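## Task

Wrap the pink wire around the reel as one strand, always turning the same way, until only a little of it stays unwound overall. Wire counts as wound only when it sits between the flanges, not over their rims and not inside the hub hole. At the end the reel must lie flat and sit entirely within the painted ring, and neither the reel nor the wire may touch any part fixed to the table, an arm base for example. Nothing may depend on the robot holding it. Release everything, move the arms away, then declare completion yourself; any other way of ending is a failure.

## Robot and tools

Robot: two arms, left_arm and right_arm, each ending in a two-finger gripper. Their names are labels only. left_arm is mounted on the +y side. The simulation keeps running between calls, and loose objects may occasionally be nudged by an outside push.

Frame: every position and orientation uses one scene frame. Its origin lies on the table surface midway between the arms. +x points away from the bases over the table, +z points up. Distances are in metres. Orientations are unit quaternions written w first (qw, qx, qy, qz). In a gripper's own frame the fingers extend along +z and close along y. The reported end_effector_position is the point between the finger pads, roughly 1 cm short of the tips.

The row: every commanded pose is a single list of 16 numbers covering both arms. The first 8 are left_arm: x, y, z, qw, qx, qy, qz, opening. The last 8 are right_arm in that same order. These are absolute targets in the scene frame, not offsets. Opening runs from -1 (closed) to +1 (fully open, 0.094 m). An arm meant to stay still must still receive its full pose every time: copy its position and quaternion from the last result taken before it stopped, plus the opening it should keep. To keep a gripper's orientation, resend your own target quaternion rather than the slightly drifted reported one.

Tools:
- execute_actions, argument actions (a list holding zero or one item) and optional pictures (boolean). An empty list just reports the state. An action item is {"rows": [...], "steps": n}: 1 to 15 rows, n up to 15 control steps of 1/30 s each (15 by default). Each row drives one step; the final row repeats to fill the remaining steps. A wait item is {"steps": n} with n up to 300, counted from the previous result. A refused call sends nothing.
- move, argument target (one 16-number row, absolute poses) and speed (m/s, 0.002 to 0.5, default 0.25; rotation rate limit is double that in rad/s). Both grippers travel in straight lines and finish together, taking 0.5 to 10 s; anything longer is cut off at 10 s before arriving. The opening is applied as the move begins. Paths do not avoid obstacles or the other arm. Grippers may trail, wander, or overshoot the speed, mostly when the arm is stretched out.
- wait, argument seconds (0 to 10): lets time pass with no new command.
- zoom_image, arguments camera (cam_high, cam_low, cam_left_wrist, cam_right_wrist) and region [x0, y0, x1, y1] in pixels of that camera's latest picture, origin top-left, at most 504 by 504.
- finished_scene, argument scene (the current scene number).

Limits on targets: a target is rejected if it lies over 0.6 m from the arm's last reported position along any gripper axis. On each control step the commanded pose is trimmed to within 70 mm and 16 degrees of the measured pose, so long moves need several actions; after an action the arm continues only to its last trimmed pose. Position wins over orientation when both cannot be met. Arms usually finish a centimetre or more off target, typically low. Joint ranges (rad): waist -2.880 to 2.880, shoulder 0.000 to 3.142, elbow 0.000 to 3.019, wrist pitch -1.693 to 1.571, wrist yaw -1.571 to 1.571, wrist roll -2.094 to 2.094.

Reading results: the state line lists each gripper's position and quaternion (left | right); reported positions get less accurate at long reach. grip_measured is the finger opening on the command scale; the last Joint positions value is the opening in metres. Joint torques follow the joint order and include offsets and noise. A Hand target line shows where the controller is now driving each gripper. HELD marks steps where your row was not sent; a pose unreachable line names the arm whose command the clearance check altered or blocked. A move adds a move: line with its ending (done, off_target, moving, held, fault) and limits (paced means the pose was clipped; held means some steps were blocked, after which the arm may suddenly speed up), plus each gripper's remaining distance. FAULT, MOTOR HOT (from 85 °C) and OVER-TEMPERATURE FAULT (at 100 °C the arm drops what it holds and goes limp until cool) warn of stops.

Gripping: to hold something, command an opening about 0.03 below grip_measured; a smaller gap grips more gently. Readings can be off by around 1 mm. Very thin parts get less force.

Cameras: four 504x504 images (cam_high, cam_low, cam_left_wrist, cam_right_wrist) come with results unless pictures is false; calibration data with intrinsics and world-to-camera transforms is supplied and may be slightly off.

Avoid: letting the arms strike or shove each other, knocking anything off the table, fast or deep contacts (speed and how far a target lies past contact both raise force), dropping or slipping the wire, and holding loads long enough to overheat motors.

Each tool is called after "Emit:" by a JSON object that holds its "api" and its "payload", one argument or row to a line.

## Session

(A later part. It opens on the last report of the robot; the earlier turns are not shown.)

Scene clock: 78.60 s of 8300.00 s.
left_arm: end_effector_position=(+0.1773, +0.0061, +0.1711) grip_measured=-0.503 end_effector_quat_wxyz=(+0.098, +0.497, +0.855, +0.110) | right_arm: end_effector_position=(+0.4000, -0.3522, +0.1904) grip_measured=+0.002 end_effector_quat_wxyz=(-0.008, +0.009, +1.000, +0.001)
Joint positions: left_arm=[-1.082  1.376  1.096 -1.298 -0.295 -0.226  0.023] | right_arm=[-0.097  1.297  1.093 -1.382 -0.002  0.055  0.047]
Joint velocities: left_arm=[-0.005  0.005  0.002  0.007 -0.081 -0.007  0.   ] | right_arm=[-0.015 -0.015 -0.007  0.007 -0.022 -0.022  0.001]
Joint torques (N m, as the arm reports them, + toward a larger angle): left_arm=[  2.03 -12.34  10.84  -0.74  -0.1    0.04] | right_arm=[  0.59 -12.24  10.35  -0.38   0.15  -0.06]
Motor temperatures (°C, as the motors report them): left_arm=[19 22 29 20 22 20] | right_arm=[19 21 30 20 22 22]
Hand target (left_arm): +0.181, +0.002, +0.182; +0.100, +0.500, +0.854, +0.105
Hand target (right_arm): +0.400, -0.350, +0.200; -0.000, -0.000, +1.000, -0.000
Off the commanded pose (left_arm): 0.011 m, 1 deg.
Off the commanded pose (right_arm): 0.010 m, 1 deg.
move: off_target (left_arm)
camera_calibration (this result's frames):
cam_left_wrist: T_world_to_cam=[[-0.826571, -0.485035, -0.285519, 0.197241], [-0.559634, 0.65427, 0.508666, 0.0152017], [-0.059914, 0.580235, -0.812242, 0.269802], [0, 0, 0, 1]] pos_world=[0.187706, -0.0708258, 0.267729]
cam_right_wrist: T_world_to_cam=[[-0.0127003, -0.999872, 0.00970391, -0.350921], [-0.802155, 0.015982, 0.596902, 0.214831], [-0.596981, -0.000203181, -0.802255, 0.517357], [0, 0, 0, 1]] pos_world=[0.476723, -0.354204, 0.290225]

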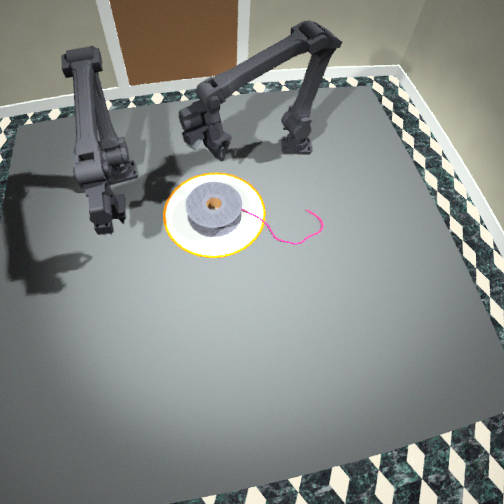

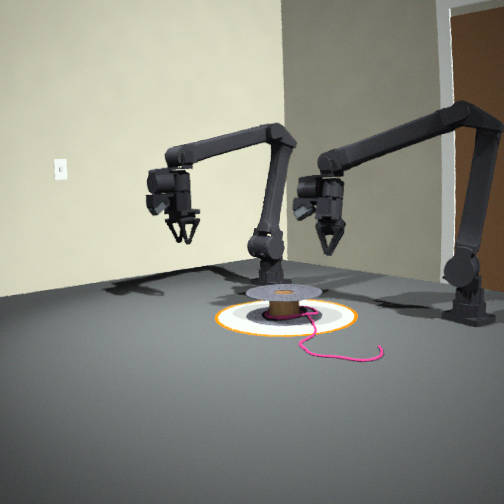

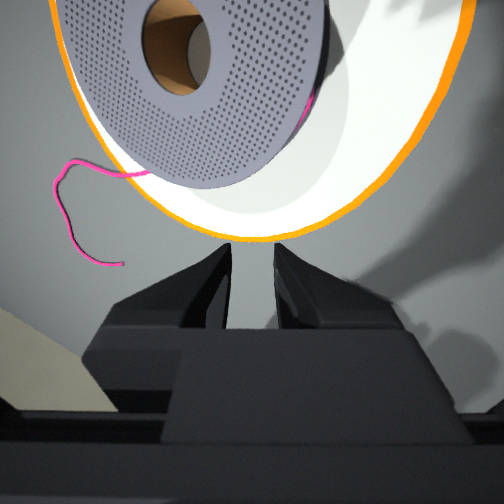

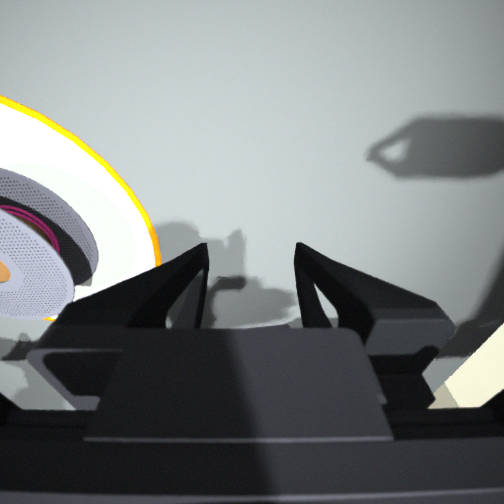

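Emit:
{"api": "move", "payload": {
  "target": [0.2,0.3,0.2,0,0,1,0,-0.5, 0.36,-0.2,0.2,0,0.3,0.954,0,-1]
}}

Emit:
{"api": "move", "payload": {
  "target": [0.2,0.3,0.2,0,0,1,0,-0.5, 0.306,-0.04,0.11,0,0.5,0.866,0,-1],
  "speed": 0.15
}}

Emit:
{"api": "zoom_image", "payload": {
  "camera": "cam_low",
  "region": [200, 220, 400, 350]
}}

Scene clock: 88.63 s of 8300.00 s.
left_arm: end_effector_position=(+0.2098, +0.2988, +0.2027) grip_measured=-0.503 end_effector_quat_wxyz=(+0.019, -0.006, +1.000, +0.004) | right_arm: end_effector_position=(+0.3604, -0.2051, +0.1936) grip_measured=-0.996 end_effector_quat_wxyz=(-0.004, +0.299, +0.954, -0.002)
Joint positions: left_arm=[-0.112  0.805  0.799 -1.532 -0.02  -0.318  0.023] | right_arm=[ 0.336  1.287  1.093 -1.386 -0.003  1.078  0.   ]
Joint velocities: left_arm=[-0.015  0.005  0.002  0.007 -0.007 -0.037  0.   ] | right_arm=[-0.005 -0.005 -0.017 -0.012 -0.022 -0.037 -0.   ]
Joint torques (N m, as the arm reports them, + toward a larger angle): left_arm=[ 1.96 -2.76  8.08 -0.67  0.06  0.06] | right_arm=[  0.94 -10.72  10.85  -0.43   0.22   0.16]
Motor temperatures (°C, as the motors report them): left_arm=[19 22 30 20 22 20] | right_arm=[19 21 30 20 22 22]
Hand target (left_arm): +0.203, +0.302, +0.199; +0.008, -0.000, +1.000, +0.006
Hand target (right_arm): +0.361, -0.201, +0.200; -0.002, +0.300, +0.954, -0.001
Off the commanded pose (left_arm): 0.010 m, 2 deg.
Off the commanded pose (right_arm): 0.008 m, 1 deg.
After step 90, 4.30 s passed at rest.
move: done
camera_calibration (this result's frames):
cam_left_wrist: T_world_to_cam=[[0.0152991, -0.999845, -0.00874351, 0.296146], [-0.834629, -0.0175854, 0.550531, 0.0757618], [-0.5506, -0.00112504, -0.834769, 0.408815], [0, 0, 0, 1]] pos_world=[0.283795, 0.297893, 0.302146]
cam_right_wrist: T_world_to_cam=[[-0.567262, -0.823355, 0.0173355, 0.0302098], [-0.658855, 0.466355, 0.590273, 0.22085], [-0.494089, 0.323418, -0.807017, 0.526532], [0, 0, 0, 1]] pos_world=[0.422799, -0.248411, 0.294034]

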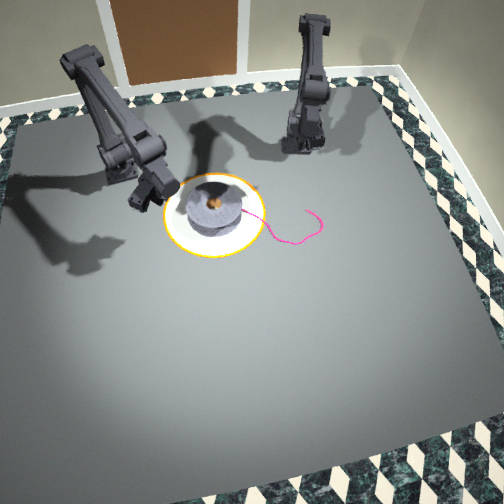

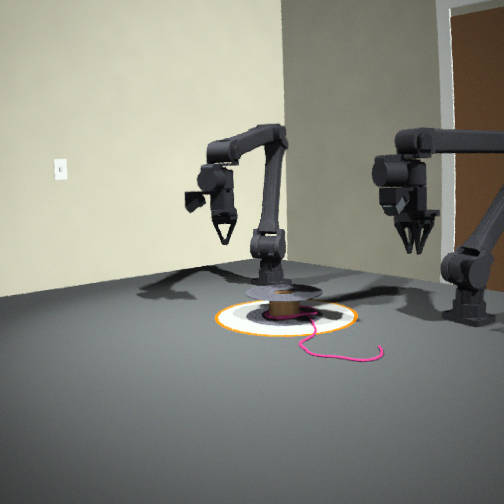

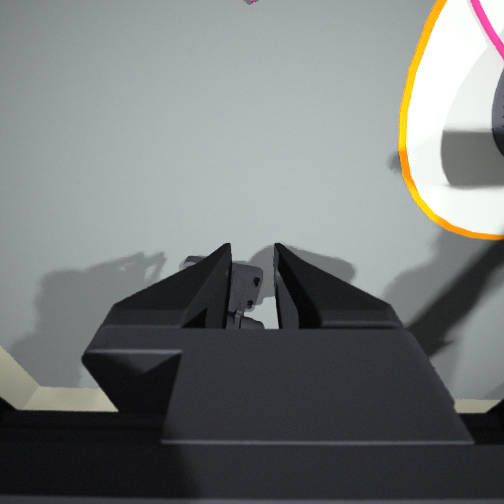

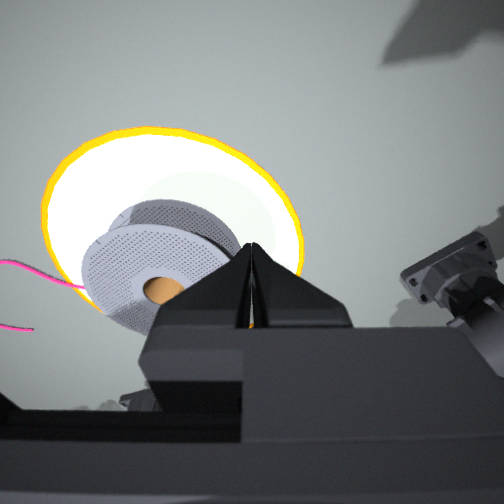

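Scene clock: 90.67 s of 8300.00 s.
left_arm: end_effector_position=(+0.2061, +0.2973, +0.2026) grip_measured=-0.503 end_effector_quat_wxyz=(+0.011, -0.004, +1.000, -0.001) | right_arm: end_effector_position=(+0.3022, -0.0522, +0.1068) grip_measured=-0.996 end_effector_quat_wxyz=(-0.004, +0.498, +0.867, -0.014)
Joint positions: left_arm=[-0.112  0.805  0.799 -1.544 -0.005 -0.315  0.023] | right_arm=[ 0.749  1.507  1.074 -1.166 -0.003  1.927  0.   ]
Joint velocities: left_arm=[-0.015 -0.005  0.002 -0.017 -0.051 -0.007  0.001] | right_arm=[-0.005 -0.015 -0.007  0.007 -0.007  0.022 -0.   ]
Joint torques (N m, as the arm reports them, + toward a larger angle): left_arm=[ 2.   -2.53  8.33 -0.69  0.07  0.06] | right_arm=[  0.79 -12.95  10.75   0.39   0.22   0.18]
Motor temperatures (°C, as the motors report them): left_arm=[19 22 29 20 22 20] | right_arm=[19 21 30 20 22 22]
Hand target (left_arm): +0.200, +0.300, +0.200; +0.000, -0.000, +1.000, +0.000
Hand target (right_arm): +0.308, -0.040, +0.111; -0.001, +0.500, +0.866, -0.002
Off the commanded pose (left_arm): 0.007 m, 1 deg.
Off the commanded pose (right_arm): 0.013 m, 2 deg.
move: off_target (right_arm)
camera_calibration (this result's frames):
cam_left_wrist: T_world_to_cam=[[0.0110226, -0.999938, 0.0013026, 0.293573], [-0.825483, -0.00836436, 0.564366, 0.065263], [-0.56432, -0.00729607, -0.825524, 0.409459], [0, 0, 0, 1]] pos_world=[0.281703, 0.297088, 0.300804]
cam_right_wrist: T_world_to_cam=[[-0.861551, -0.506174, 0.038948, 0.227746], [-0.393486, 0.714281, 0.578768, 0.0963954], [-0.320777, 0.483313, -0.814562, 0.335026], [0, 0, 0, 1]] pos_world=[0.341614, -0.115496, 0.208238]

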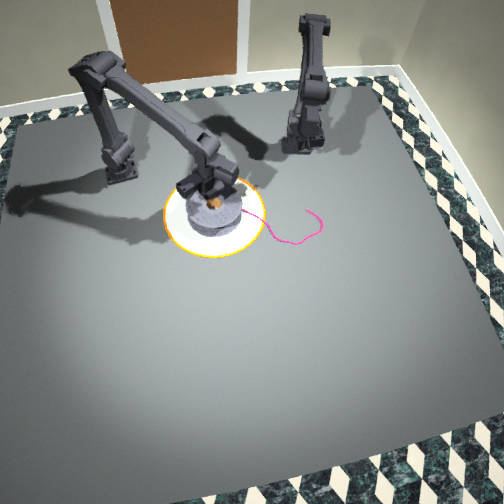

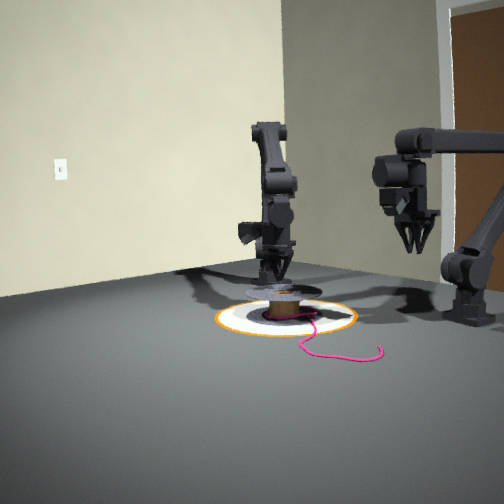

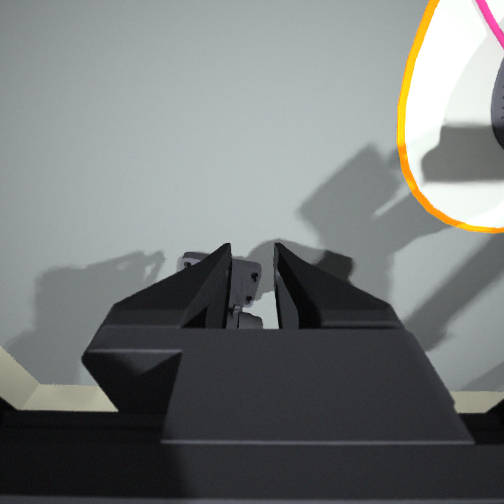

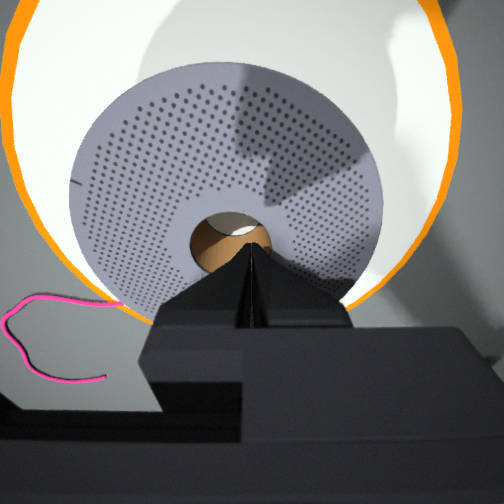

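Region (200, 220, 400, 350) of cam_low's 504x504 image, scaled by 2.520, with more detail than that image has; it fills the top 328 rows of this view, and the rest is white.

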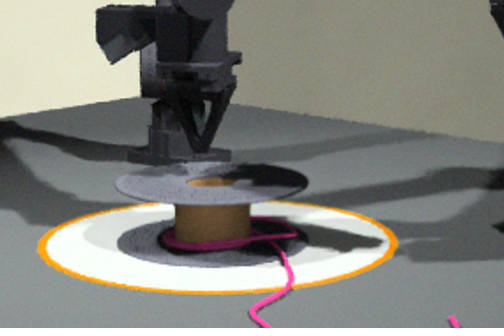

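Emit:
{"api": "execute_actions", "payload": {
  "actions": []
}}

Scene clock: 100.47 s of 8300.00 s.
left_arm: end_effector_position=(+0.2061, +0.2973, +0.2026) grip_measured=-0.503 end_effector_quat_wxyz=(+0.011, -0.004, +1.000, -0.001) | right_arm: end_effector_position=(+0.3022, -0.0522, +0.1068) grip_measured=-0.996 end_effector_quat_wxyz=(-0.004, +0.499, +0.866, -0.014)
Joint positions: left_arm=[-0.112  0.805  0.799 -1.544 -0.005 -0.315  0.023] | right_arm=[ 0.749  1.507  1.074 -1.166 -0.003  1.929  0.   ]
Joint velocities: left_arm=[ 0.005 -0.005 -0.002  0.002 -0.007 -0.066 -0.   ] | right_arm=[-0.005 -0.005 -0.007  0.017 -0.081 -0.007  0.   ]
Joint torques (N m, as the arm reports them, + toward a larger angle): left_arm=[ 2.06 -2.54  8.35 -0.69  0.07  0.06] | right_arm=[  0.71 -12.58  10.78   0.37   0.22   0.16]
Motor temperatures (°C, as the motors report them): left_arm=[19 21 29 20 22 20] | right_arm=[19 21 30 20 22 22]
Hand target (left_arm): +0.200, +0.300, +0.200; +0.000, -0.000, +1.000, +0.000
Hand target (right_arm): +0.308, -0.040, +0.111; -0.001, +0.500, +0.866, -0.002
Off the commanded pose (left_arm): 0.007 m, 1 deg.
Off the commanded pose (right_arm): 0.013 m, 2 deg.
Steps of this call (steps 1 to 90: nothing new was sent; then 6.80 s passed at rest). Readings (end_effector_position):
1: left_arm (+0.2061, +0.2973, +0.2026) | right_arm (+0.3022, -0.0522, +0.1068)
2: left_arm (+0.2061, +0.2973, +0.2026) | right_arm (+0.3022, -0.0522, +0.1068)
4: left_arm (+0.2061, +0.2973, +0.2026) | right_arm (+0.3022, -0.0522, +0.1068)
8: left_arm (+0.2061, +0.2973, +0.2026) | right_arm (+0.3022, -0.0522, +0.1068)
90: the state above
camera_calibration (this result's frames):
cam_left_wrist: T_world_to_cam=[[0.0110226, -0.999938, 0.0013026, 0.293573], [-0.825483, -0.00836436, 0.564366, 0.065263], [-0.56432, -0.00729607, -0.825524, 0.409459], [0, 0, 0, 1]] pos_world=[0.281703, 0.297088, 0.300804]
cam_right_wrist: T_world_to_cam=[[-0.862709, -0.5042, 0.038933, 0.228201], [-0.391877, 0.715206, 0.578716, 0.0959629], [-0.319634, 0.484007, -0.814599, 0.33472], [0, 0, 0, 1]] pos_world=[0.341464, -0.115581, 0.208243]

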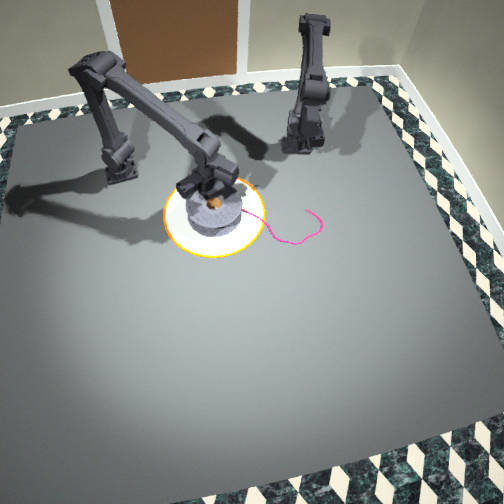

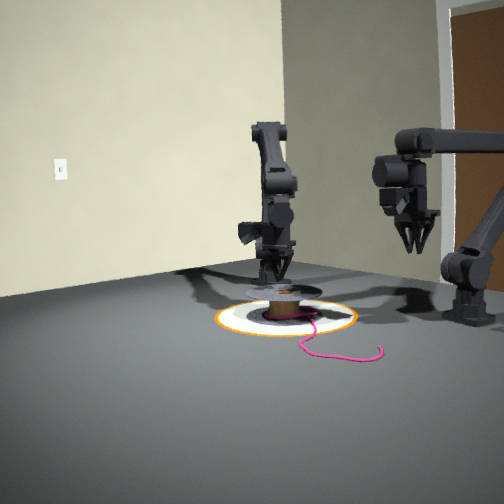

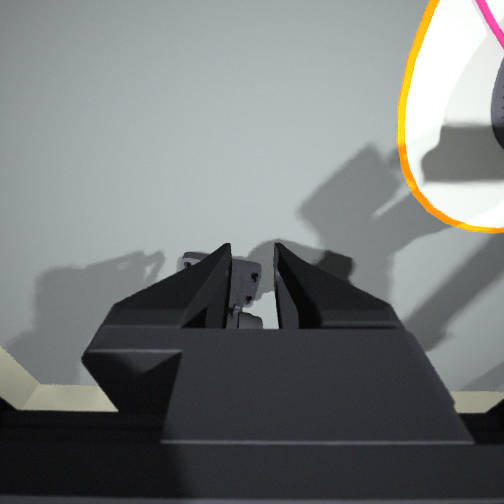

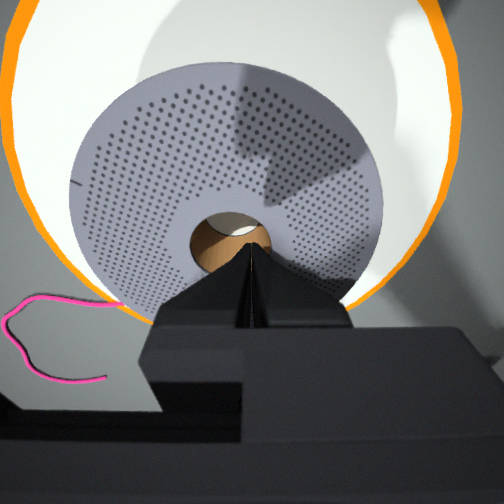

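Emit:
{"api": "move", "payload": {
  "target": [0.2,0.3,0.2,0,0,1,0,-0.5, 0.309,-0.019,0.095,0,0.5,0.866,0,-1],
  "speed": 0.08
}}

Emit:
{"api": "move", "payload": {
  "target": [0.2,0.3,0.2,0,0,1,0,-0.5, 0.306,-0.024,0.048,0,0.5,0.866,0,-1],
  "speed": 0.04
}}

Scene clock: 108.13 s of 8300.00 s.
left_arm: end_effector_position=(+0.2061, +0.2972, +0.2026) grip_measured=-0.503 end_effector_quat_wxyz=(+0.011, -0.004, +1.000, -0.001) | right_arm: end_effector_position=(+0.2988, -0.0404, +0.0853) grip_measured=-0.996 end_effector_quat_wxyz=(-0.005, +0.500, +0.866, -0.023)
Joint positions: left_arm=[-0.112  0.805  0.799 -1.544 -0.005 -0.314  0.023] | right_arm=[ 0.774  1.562  1.074 -1.13  -0.003  1.956  0.   ]
Joint velocities: left_arm=[-0.015 -0.005  0.007 -0.012  0.066 -0.037 -0.   ] | right_arm=[ 0.005 -0.015 -0.007 -0.017 -0.022 -0.051  0.001]
Joint torques (N m, as the arm reports them, + toward a larger angle): left_arm=[ 2.1  -2.5   8.35 -0.69  0.07  0.06] | right_arm=[  1.13 -13.02  12.59   0.39   0.22   0.14]
Motor temperatures (°C, as the motors report them): left_arm=[19 21 29 20 21 20] | right_arm=[19 21 31 20 22 22]
Hand target (left_arm): +0.200, +0.300, +0.200; +0.000, -0.000, +1.000, +0.000
Hand target (right_arm): +0.309, -0.020, +0.096; -0.000, +0.500, +0.866, -0.000
Off the commanded pose (left_arm): 0.007 m, 1 deg.
Off the commanded pose (right_arm): 0.026 m, 3 deg.
After step 90, 3.87 s passed at rest.
move: off_target (right_arm)
camera_calibration (this result's frames):
cam_left_wrist: T_world_to_cam=[[0.0106335, -0.999942, 0.00165684, 0.29352], [-0.825421, -0.00784236, 0.564463, 0.0650587], [-0.564417, -0.00736982, -0.825457, 0.409475], [0, 0, 0, 1]] pos_world=[0.281695, 0.297031, 0.300795]
cam_right_wrist: T_world_to_cam=[[-0.863181, -0.501881, 0.0550867, 0.230944], [-0.384852, 0.724648, 0.571641, 0.0975002], [-0.326814, 0.47223, -0.818652, 0.312471], [0, 0, 0, 1]] pos_world=[0.338989, -0.102305, 0.187348]

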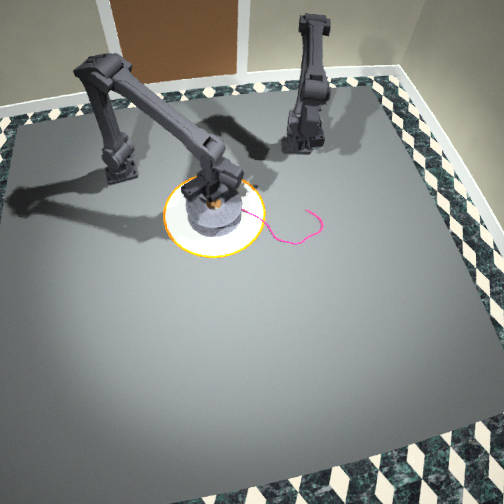

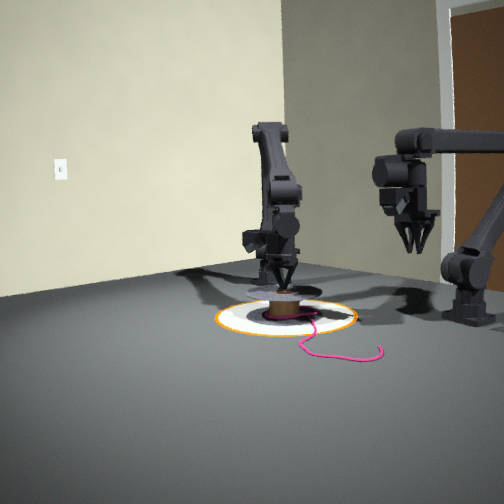

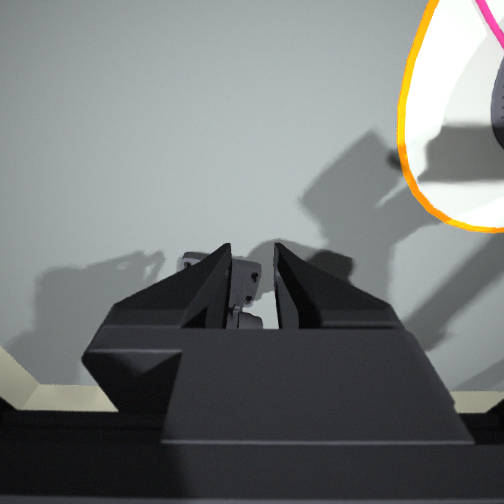

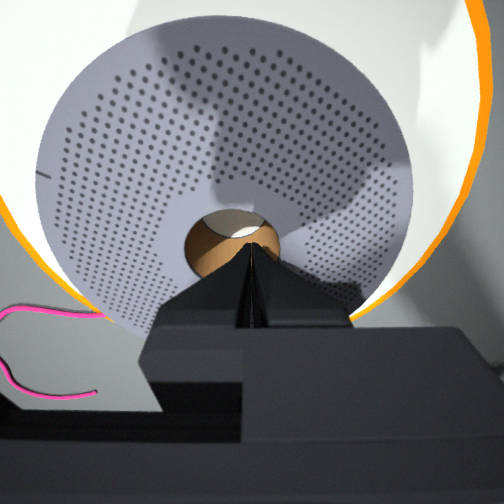

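Scene clock: 109.47 s of 8300.00 s.
left_arm: end_effector_position=(+0.2061, +0.2972, +0.2026) grip_measured=-0.503 end_effector_quat_wxyz=(+0.011, -0.004, +1.000, -0.001) | right_arm: end_effector_position=(+0.3114, -0.0244, +0.0599) grip_measured=-0.996 end_effector_quat_wxyz=(+0.000, +0.500, +0.866, +0.009)
Joint positions: left_arm=[-0.112  0.805  0.799 -1.544 -0.005 -0.314  0.023] | right_arm=[ 0.774  1.607  1.054 -1.    -0.002  1.956  0.   ]
Joint velocities: left_arm=[-0.015  0.005 -0.007 -0.002  0.007  0.022  0.   ] | right_arm=[-0.015 -0.005  0.017  0.007  0.095 -0.095  0.   ]
Joint torques (N m, as the arm reports them, + toward a larger angle): left_arm=[ 2.02 -2.53  8.35 -0.7   0.07  0.06] | right_arm=[  0.95 -13.1    6.94   0.48   0.22   0.15]
Motor temperatures (°C, as the motors report them): left_arm=[19 21 29 20 21 20] | right_arm=[19 21 30 20 22 22]
Hand target (left_arm): +0.200, +0.300, +0.200; +0.000, -0.000, +1.000, +0.000
Hand target (right_arm): +0.306, -0.024, +0.048; +0.000, +0.500, +0.866, -0.000
Off the commanded pose (left_arm): 0.007 m, 1 deg.
Off the commanded pose (right_arm): 0.013 m, 1 deg.
move: off_target (right_arm)
camera_calibration (this result's frames):
cam_left_wrist: T_world_to_cam=[[0.0106335, -0.999942, 0.00165684, 0.29352], [-0.825421, -0.00784236, 0.564463, 0.0650587], [-0.564417, -0.00736982, -0.825457, 0.409475], [0, 0, 0, 1]] pos_world=[0.281695, 0.297031, 0.300795]
cam_right_wrist: T_world_to_cam=[[-0.864377, -0.50283, -0.00380458, 0.255079], [-0.407422, 0.695894, 0.591387, 0.110446], [-0.29472, 0.512732, -0.806379, 0.278446], [0, 0, 0, 1]] pos_world=[0.347545, -0.0913649, 0.160187]

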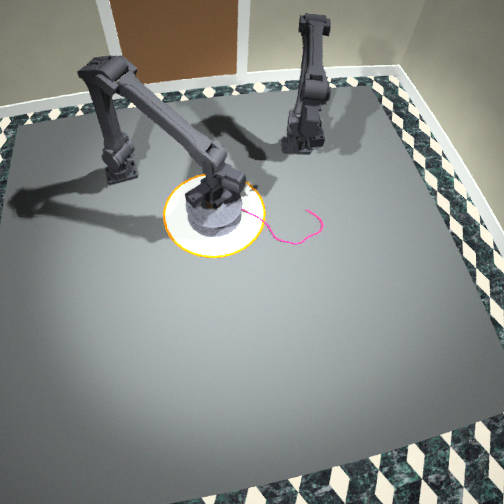

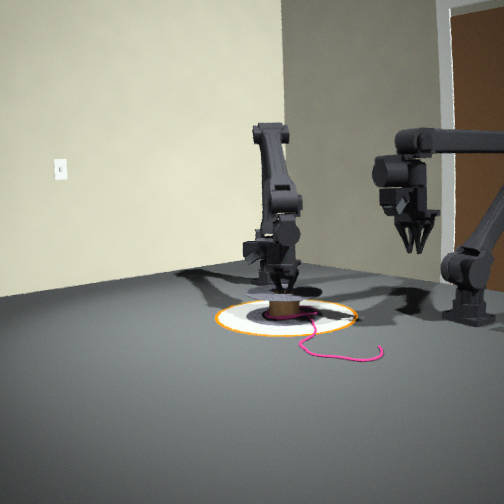

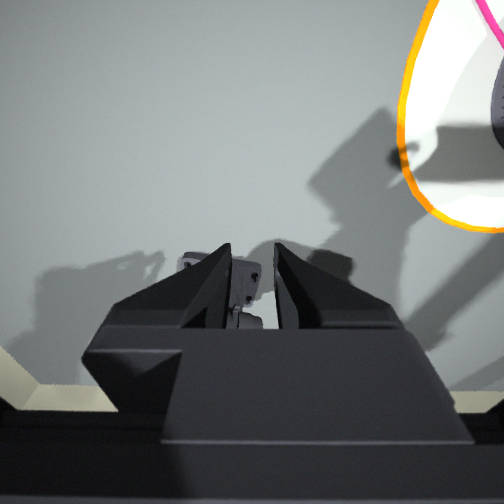

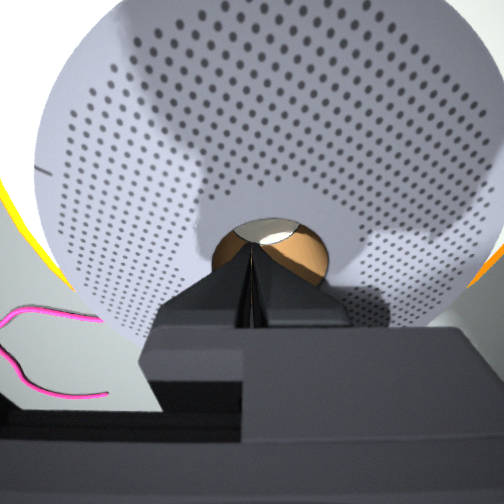

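Emit:
{"api": "move", "payload": {
  "target": [0.2,0.3,0.2,0,0,1,0,-0.5, 0.300,-0.028,0.034,0,0.5,0.866,0,-1],
  "speed": 0.03
}}

Emit:
{"api": "zoom_image", "payload": {
  "camera": "cam_low",
  "region": [210,230,370,350]
}}

Scene clock: 113.13 s of 8300.00 s.
left_arm: end_effector_position=(+0.2061, +0.2972, +0.2026) grip_measured=-0.503 end_effector_quat_wxyz=(+0.011, -0.004, +1.000, -0.001) | right_arm: end_effector_position=(+0.3070, -0.0292, +0.0460) grip_measured=-0.996 end_effector_quat_wxyz=(+0.000, +0.502, +0.865, +0.009)
Joint positions: left_arm=[-0.112  0.805  0.799 -1.544 -0.005 -0.314  0.023] | right_arm=[ 0.775  1.613  1.017 -0.958 -0.002  1.962  0.   ]
Joint velocities: left_arm=[-0.005  0.005  0.007 -0.007  0.022 -0.037  0.   ] | right_arm=[-0.015 -0.024 -0.012  0.012 -0.022 -0.007  0.   ]
Joint torques (N m, as the arm reports them, + toward a larger angle): left_arm=[ 2.09 -2.54  8.34 -0.7   0.06  0.06] | right_arm=[  1.39 -12.97   6.87   0.43   0.21   0.16]
Motor temperatures (°C, as the motors report them): left_arm=[19 21 29 20 21 20] | right_arm=[19 21 30 20 22 22]
Hand target (left_arm): +0.200, +0.300, +0.200; +0.000, -0.000, +1.000, +0.000
Hand target (right_arm): +0.300, -0.028, +0.034; -0.000, +0.500, +0.866, -0.000
Off the commanded pose (left_arm): 0.007 m, 1 deg.
Off the commanded pose (right_arm): 0.014 m, 1 deg.
move: off_target (right_arm)
camera_calibration (this result's frames):
cam_left_wrist: T_world_to_cam=[[0.0106335, -0.999942, 0.00165684, 0.29352], [-0.825421, -0.00784236, 0.564463, 0.0650587], [-0.564417, -0.00736982, -0.825457, 0.409475], [0, 0, 0, 1]] pos_world=[0.281695, 0.297031, 0.300795]
cam_right_wrist: T_world_to_cam=[[-0.866477, -0.499197, -0.00446552, 0.249579], [-0.404729, 0.697213, 0.591682, 0.119437], [-0.292253, 0.514487, -0.806159, 0.26771], [0, 0, 0, 1]] pos_world=[0.342833, -0.0964172, 0.146263]

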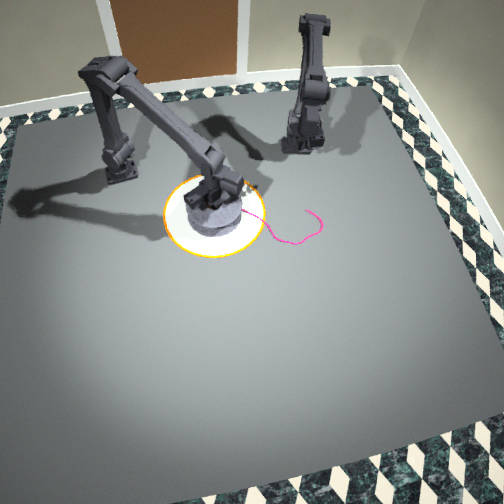

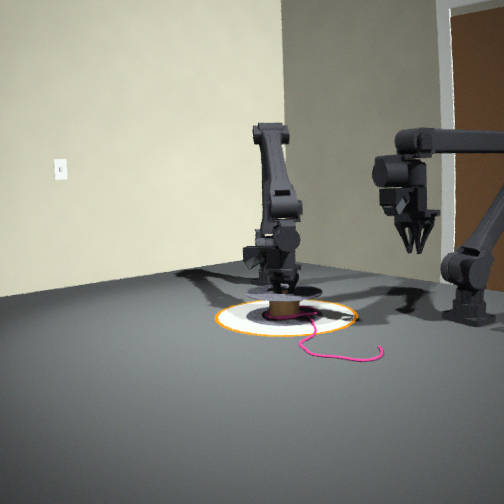

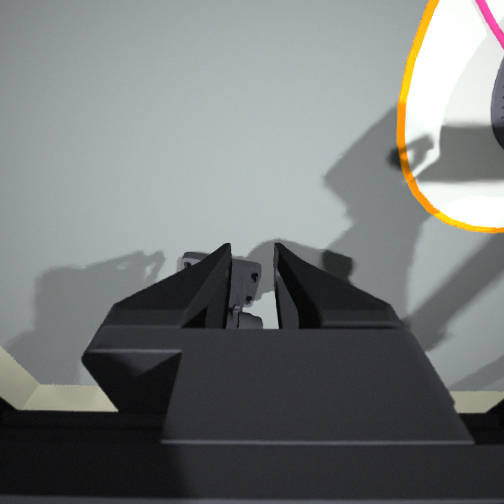

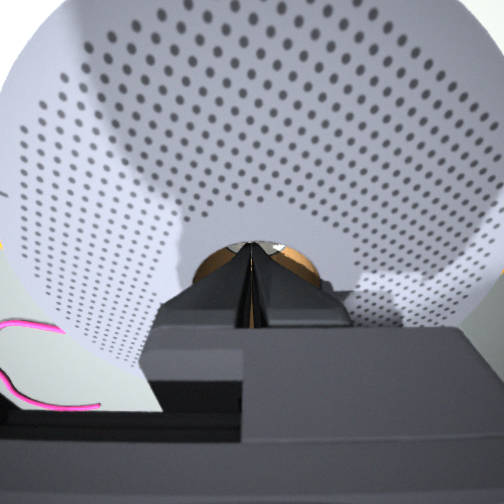

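Region (210, 230, 370, 350) of cam_low's 504x504 image, scaled by 3.150, with more detail than that image has; it fills the top 378 rows of this view, and the rest is white.

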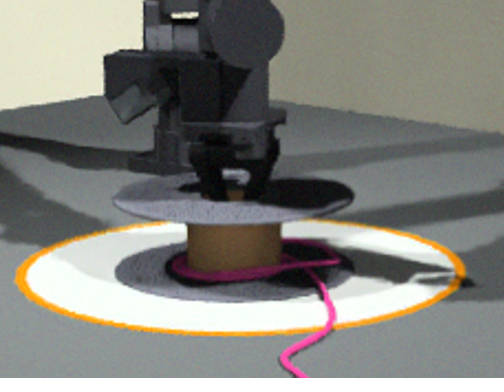

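Inside. Open.

Emit:
{"api": "move", "payload": {
  "target": [0.2,0.3,0.2,0,0,1,0,-0.5, 0.300,-0.028,0.034,0,0.5,0.866,0,-0.5],
  "speed": 0.03
}}

Scene clock: 115.17 s of 8300.00 s.
left_arm: end_effector_position=(+0.2061, +0.2972, +0.2026) grip_measured=-0.503 end_effector_quat_wxyz=(+0.011, -0.004, +1.000, -0.001) | right_arm: end_effector_position=(+0.3074, -0.0289, +0.0494) grip_measured=-0.514 end_effector_quat_wxyz=(+0.001, +0.502, +0.865, +0.013)
Joint positions: left_arm=[-0.112  0.805  0.799 -1.544 -0.005 -0.314  0.023] | right_arm=[ 0.775  1.604  1.017 -0.958 -0.002  1.961  0.023]
Joint velocities: left_arm=[-0.015 -0.015  0.012  0.002  0.007  0.066 -0.001] | right_arm=[-0.015  0.005  0.002  0.007 -0.051 -0.007 -0.   ]
Joint torques (N m, as the arm reports them, + toward a larger angle): left_arm=[ 2.03 -2.58  8.35 -0.71  0.07  0.06] | right_arm=[  1.35 -12.12   6.84   0.53   0.2    0.17]
Motor temperatures (°C, as the motors report them): left_arm=[19 21 29 20 21 20] | right_arm=[19 21 30 20 22 22]
Hand target (left_arm): +0.200, +0.300, +0.200; +0.000, -0.000, +1.000, +0.000
Hand target (right_arm): +0.300, -0.028, +0.034; +0.000, +0.500, +0.866, -0.000
Off the commanded pose (left_arm): 0.007 m, 1 deg.
Off the commanded pose (right_arm): 0.017 m, 1 deg.
move: off_target (right_arm)
camera_calibration (this result's frames):
cam_left_wrist: T_world_to_cam=[[0.0106335, -0.999942, 0.00165684, 0.29352], [-0.825421, -0.00784236, 0.564463, 0.0650587], [-0.564417, -0.00736982, -0.825457, 0.409475], [0, 0, 0, 1]] pos_world=[0.281695, 0.297031, 0.300795]
cam_right_wrist: T_world_to_cam=[[-0.86625, -0.499474, -0.0116796, 0.250368], [-0.407949, 0.693635, 0.593674, 0.118114], [-0.288423, 0.519035, -0.804621, 0.269243], [0, 0, 0, 1]] pos_world=[0.342722, -0.0966226, 0.149441]

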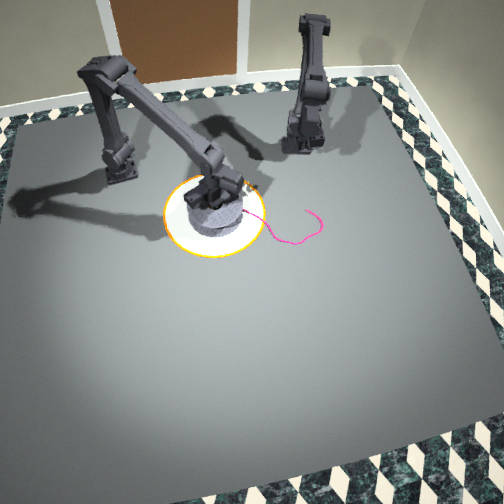

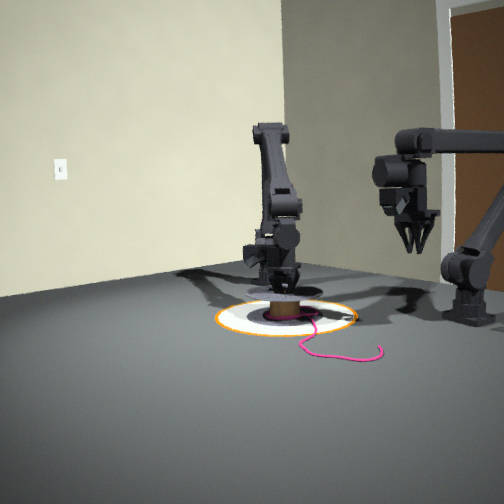

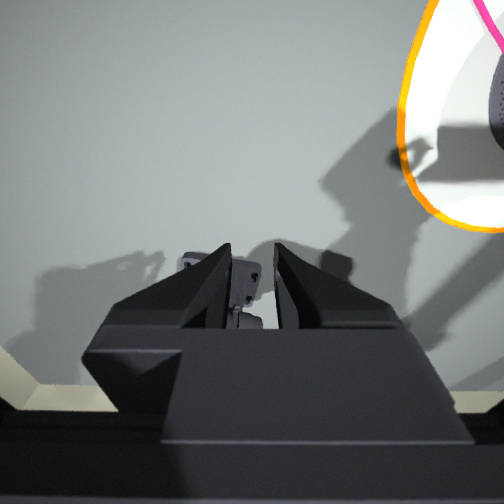

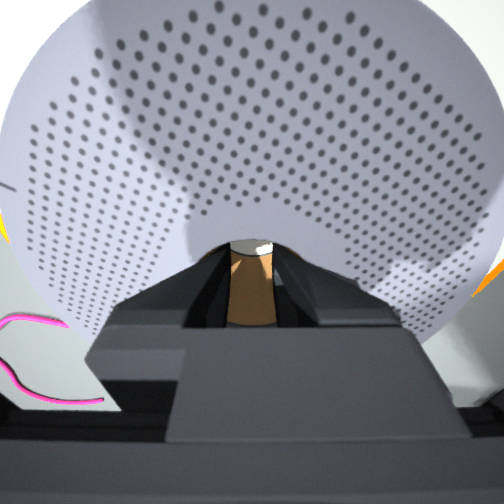

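Wedged. Rotate to a=115° (CCW 110°).

Emit:
{"api": "move", "payload": {
  "target": [0.2,0.3,0.2,0,0,1,0,-0.5, 0.300,-0.028,0.034,0,-0.4226,0.9063,0,-0.48],
  "speed": 0.2
}}

Scene clock: 122.87 s of 8300.00 s.
left_arm: end_effector_position=(+0.2061, +0.2972, +0.2026) grip_measured=-0.503 end_effector_quat_wxyz=(+0.011, -0.004, +1.000, -0.001) | right_arm: end_effector_position=(+0.3068, -0.0282, +0.0500) grip_measured=-0.490 end_effector_quat_wxyz=(+0.010, -0.403, +0.915, +0.009)
Joint positions: left_arm=[-0.112  0.805  0.799 -1.544 -0.005 -0.314  0.023] | right_arm=[ 0.775  1.603  1.017 -0.958 -0.007  0.081  0.024]
Joint velocities: left_arm=[ 0.005 -0.005 -0.017 -0.007 -0.022 -0.022  0.   ] | right_arm=[ 0.005 -0.015 -0.002  0.017 -0.037 -0.007 -0.001]
Joint torques (N m, as the arm reports them, + toward a larger angle): left_arm=[ 2.03 -2.57  8.35 -0.7   0.06  0.05] | right_arm=[  1.36 -12.13   6.98   0.65   0.3   -0.24]
Motor temperatures (°C, as the motors report them): left_arm=[19 21 29 20 21 20] | right_arm=[19 21 29 20 22 22]
Hand target (left_arm): +0.200, +0.300, +0.200; +0.000, -0.000, +1.000, +0.000
Hand target (right_arm): +0.300, -0.028, +0.035; -0.000, -0.422, +0.906, +0.000
Off the commanded pose (left_arm): 0.007 m, 1 deg.
Off the commanded pose (right_arm): 0.017 m, 3 deg.
move: off_target (right_arm)
camera_calibration (this result's frames):
cam_left_wrist: T_world_to_cam=[[0.0106335, -0.999942, 0.00165684, 0.29352], [-0.825421, -0.00784236, 0.564463, 0.0650587], [-0.564417, -0.00736982, -0.825457, 0.409475], [0, 0, 0, 1]] pos_world=[0.281695, 0.297031, 0.300795]
cam_right_wrist: T_world_to_cam=[[0.739817, -0.672805, 0.00230415, -0.248111], [-0.557073, -0.61063, 0.562851, 0.127528], [-0.377282, -0.41769, -0.826555, 0.271152], [0, 0, 0, 1]] pos_world=[0.3569, 0.0241997, 0.152915]

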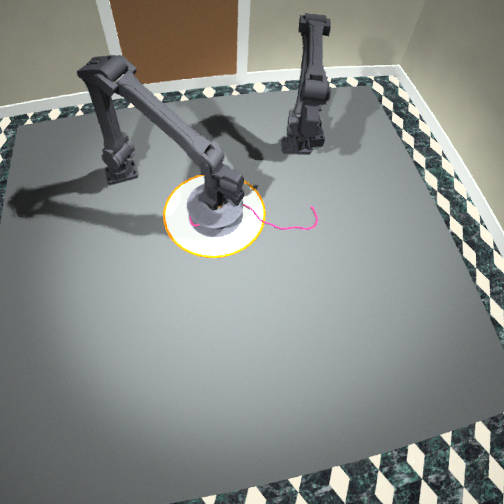

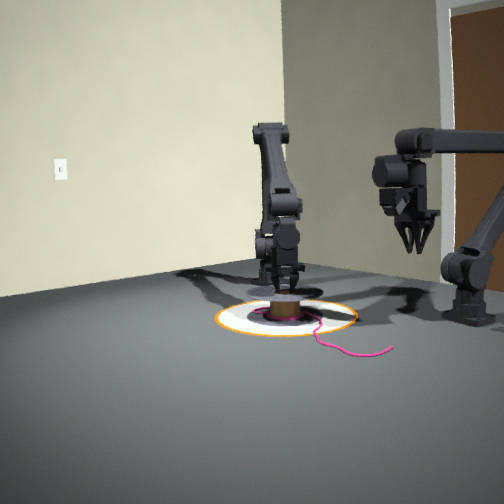

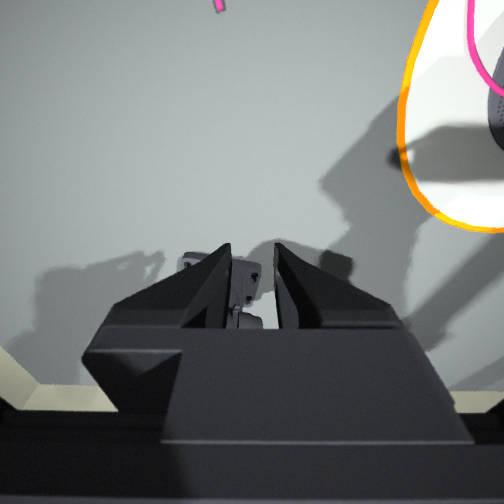

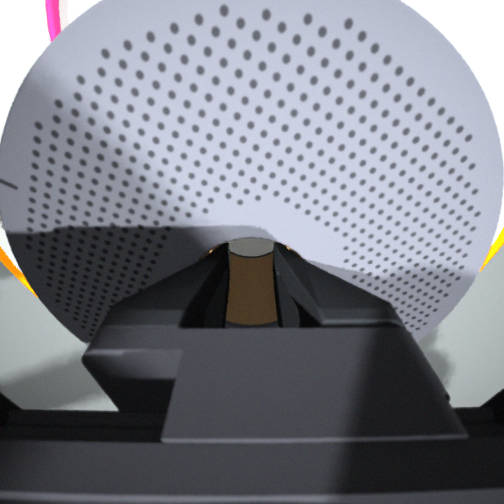

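Works. Continue to a=168°.

Emit:
{"api": "move", "payload": {
  "target": [0.2,0.3,0.2,0,0,1,0,-0.5, 0.300,-0.028,0.034,0,-0.978,0.208,0,-0.48],
  "speed": 0.2
}}

Emit:
{"api": "zoom_image", "payload": {
  "camera": "cam_low",
  "region": [210,250,410,370]
}}

Scene clock: 131.30 s of 8300.00 s.
left_arm: end_effector_position=(+0.2061, +0.2972, +0.2026) grip_measured=-0.503 end_effector_quat_wxyz=(+0.011, -0.004, +1.000, -0.001) | right_arm: end_effector_position=(+0.3070, -0.0282, +0.0508) grip_measured=-0.485 end_effector_quat_wxyz=(-0.014, +0.973, -0.229, +0.003)
Joint positions: left_arm=[-0.112  0.805  0.799 -1.544 -0.005 -0.314  0.023] | right_arm=[ 0.775  1.601  1.017 -0.958 -0.006 -1.77   0.024]
Joint velocities: left_arm=[-0.024 -0.005 -0.007  0.022 -0.007 -0.037 -0.   ] | right_arm=[-0.005  0.005 -0.002  0.002 -0.022 -0.095  0.   ]
Joint torques (N m, as the arm reports them, + toward a larger angle): left_arm=[ 2.06 -2.54  8.36 -0.7   0.07  0.06] | right_arm=[  1.36 -11.88   6.9    0.55   0.16  -0.19]
Motor temperatures (°C, as the motors report them): left_arm=[19 21 29 20 21 20] | right_arm=[19 21 28 20 22 22]
Hand target (left_arm): +0.200, +0.300, +0.200; +0.000, -0.000, +1.000, +0.000
Hand target (right_arm): +0.300, -0.028, +0.034; +0.000, +0.978, -0.208, -0.000
Off the commanded pose (left_arm): 0.007 m, 1 deg.
Off the commanded pose (right_arm): 0.018 m, 3 deg.
After step 90, 0.17 s passed at rest.
move: off_target (right_arm)
camera_calibration (this result's frames):
cam_left_wrist: T_world_to_cam=[[0.0106335, -0.999942, 0.00165684, 0.29352], [-0.825421, -0.00784236, 0.564463, 0.0650587], [-0.564417, -0.00736982, -0.825457, 0.409475], [0, 0, 0, 1]] pos_world=[0.281695, 0.297031, 0.300795]
cam_right_wrist: T_world_to_cam=[[0.441517, 0.896328, 0.0407342, -0.114356], [0.717225, -0.379844, 0.584215, -0.258563], [0.53912, -0.228725, -0.810576, -0.0049401], [0, 0, 0, 1]] pos_world=[0.238601, 0.00315731, 0.15171]

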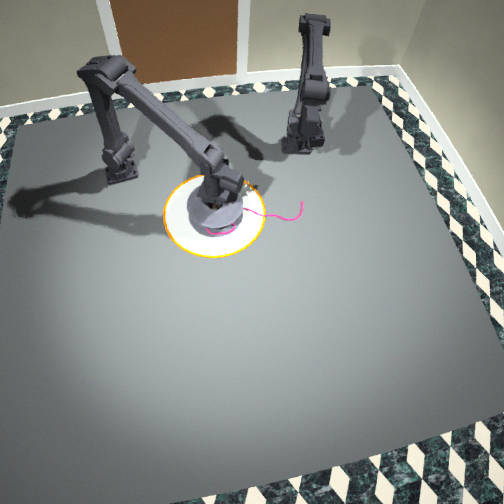

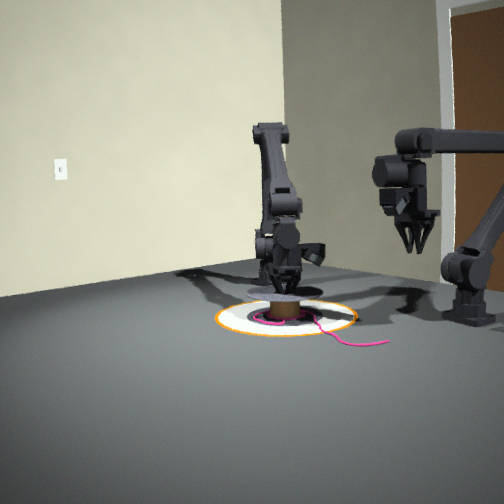

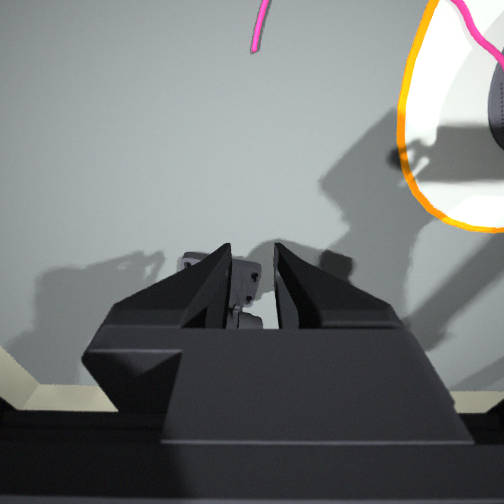

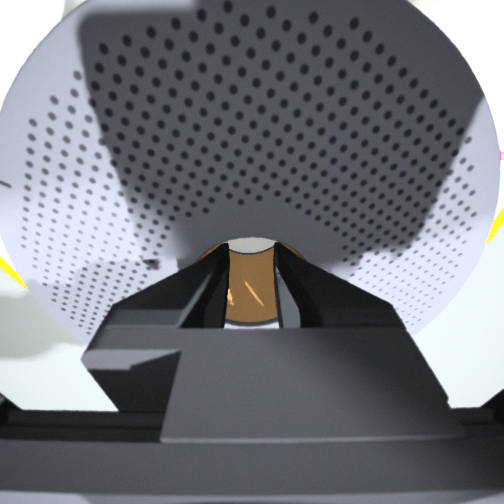

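Region (210, 250, 410, 370) of cam_low's 504x504 image, scaled by 2.520, with more detail than that image has; it fills the top 302 rows of this view, and the rest is white.

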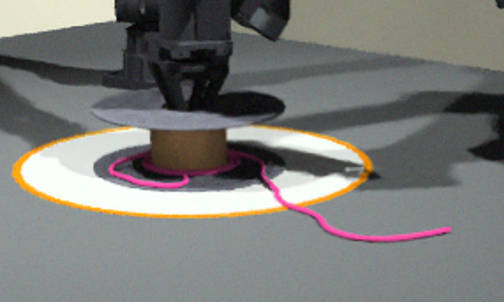

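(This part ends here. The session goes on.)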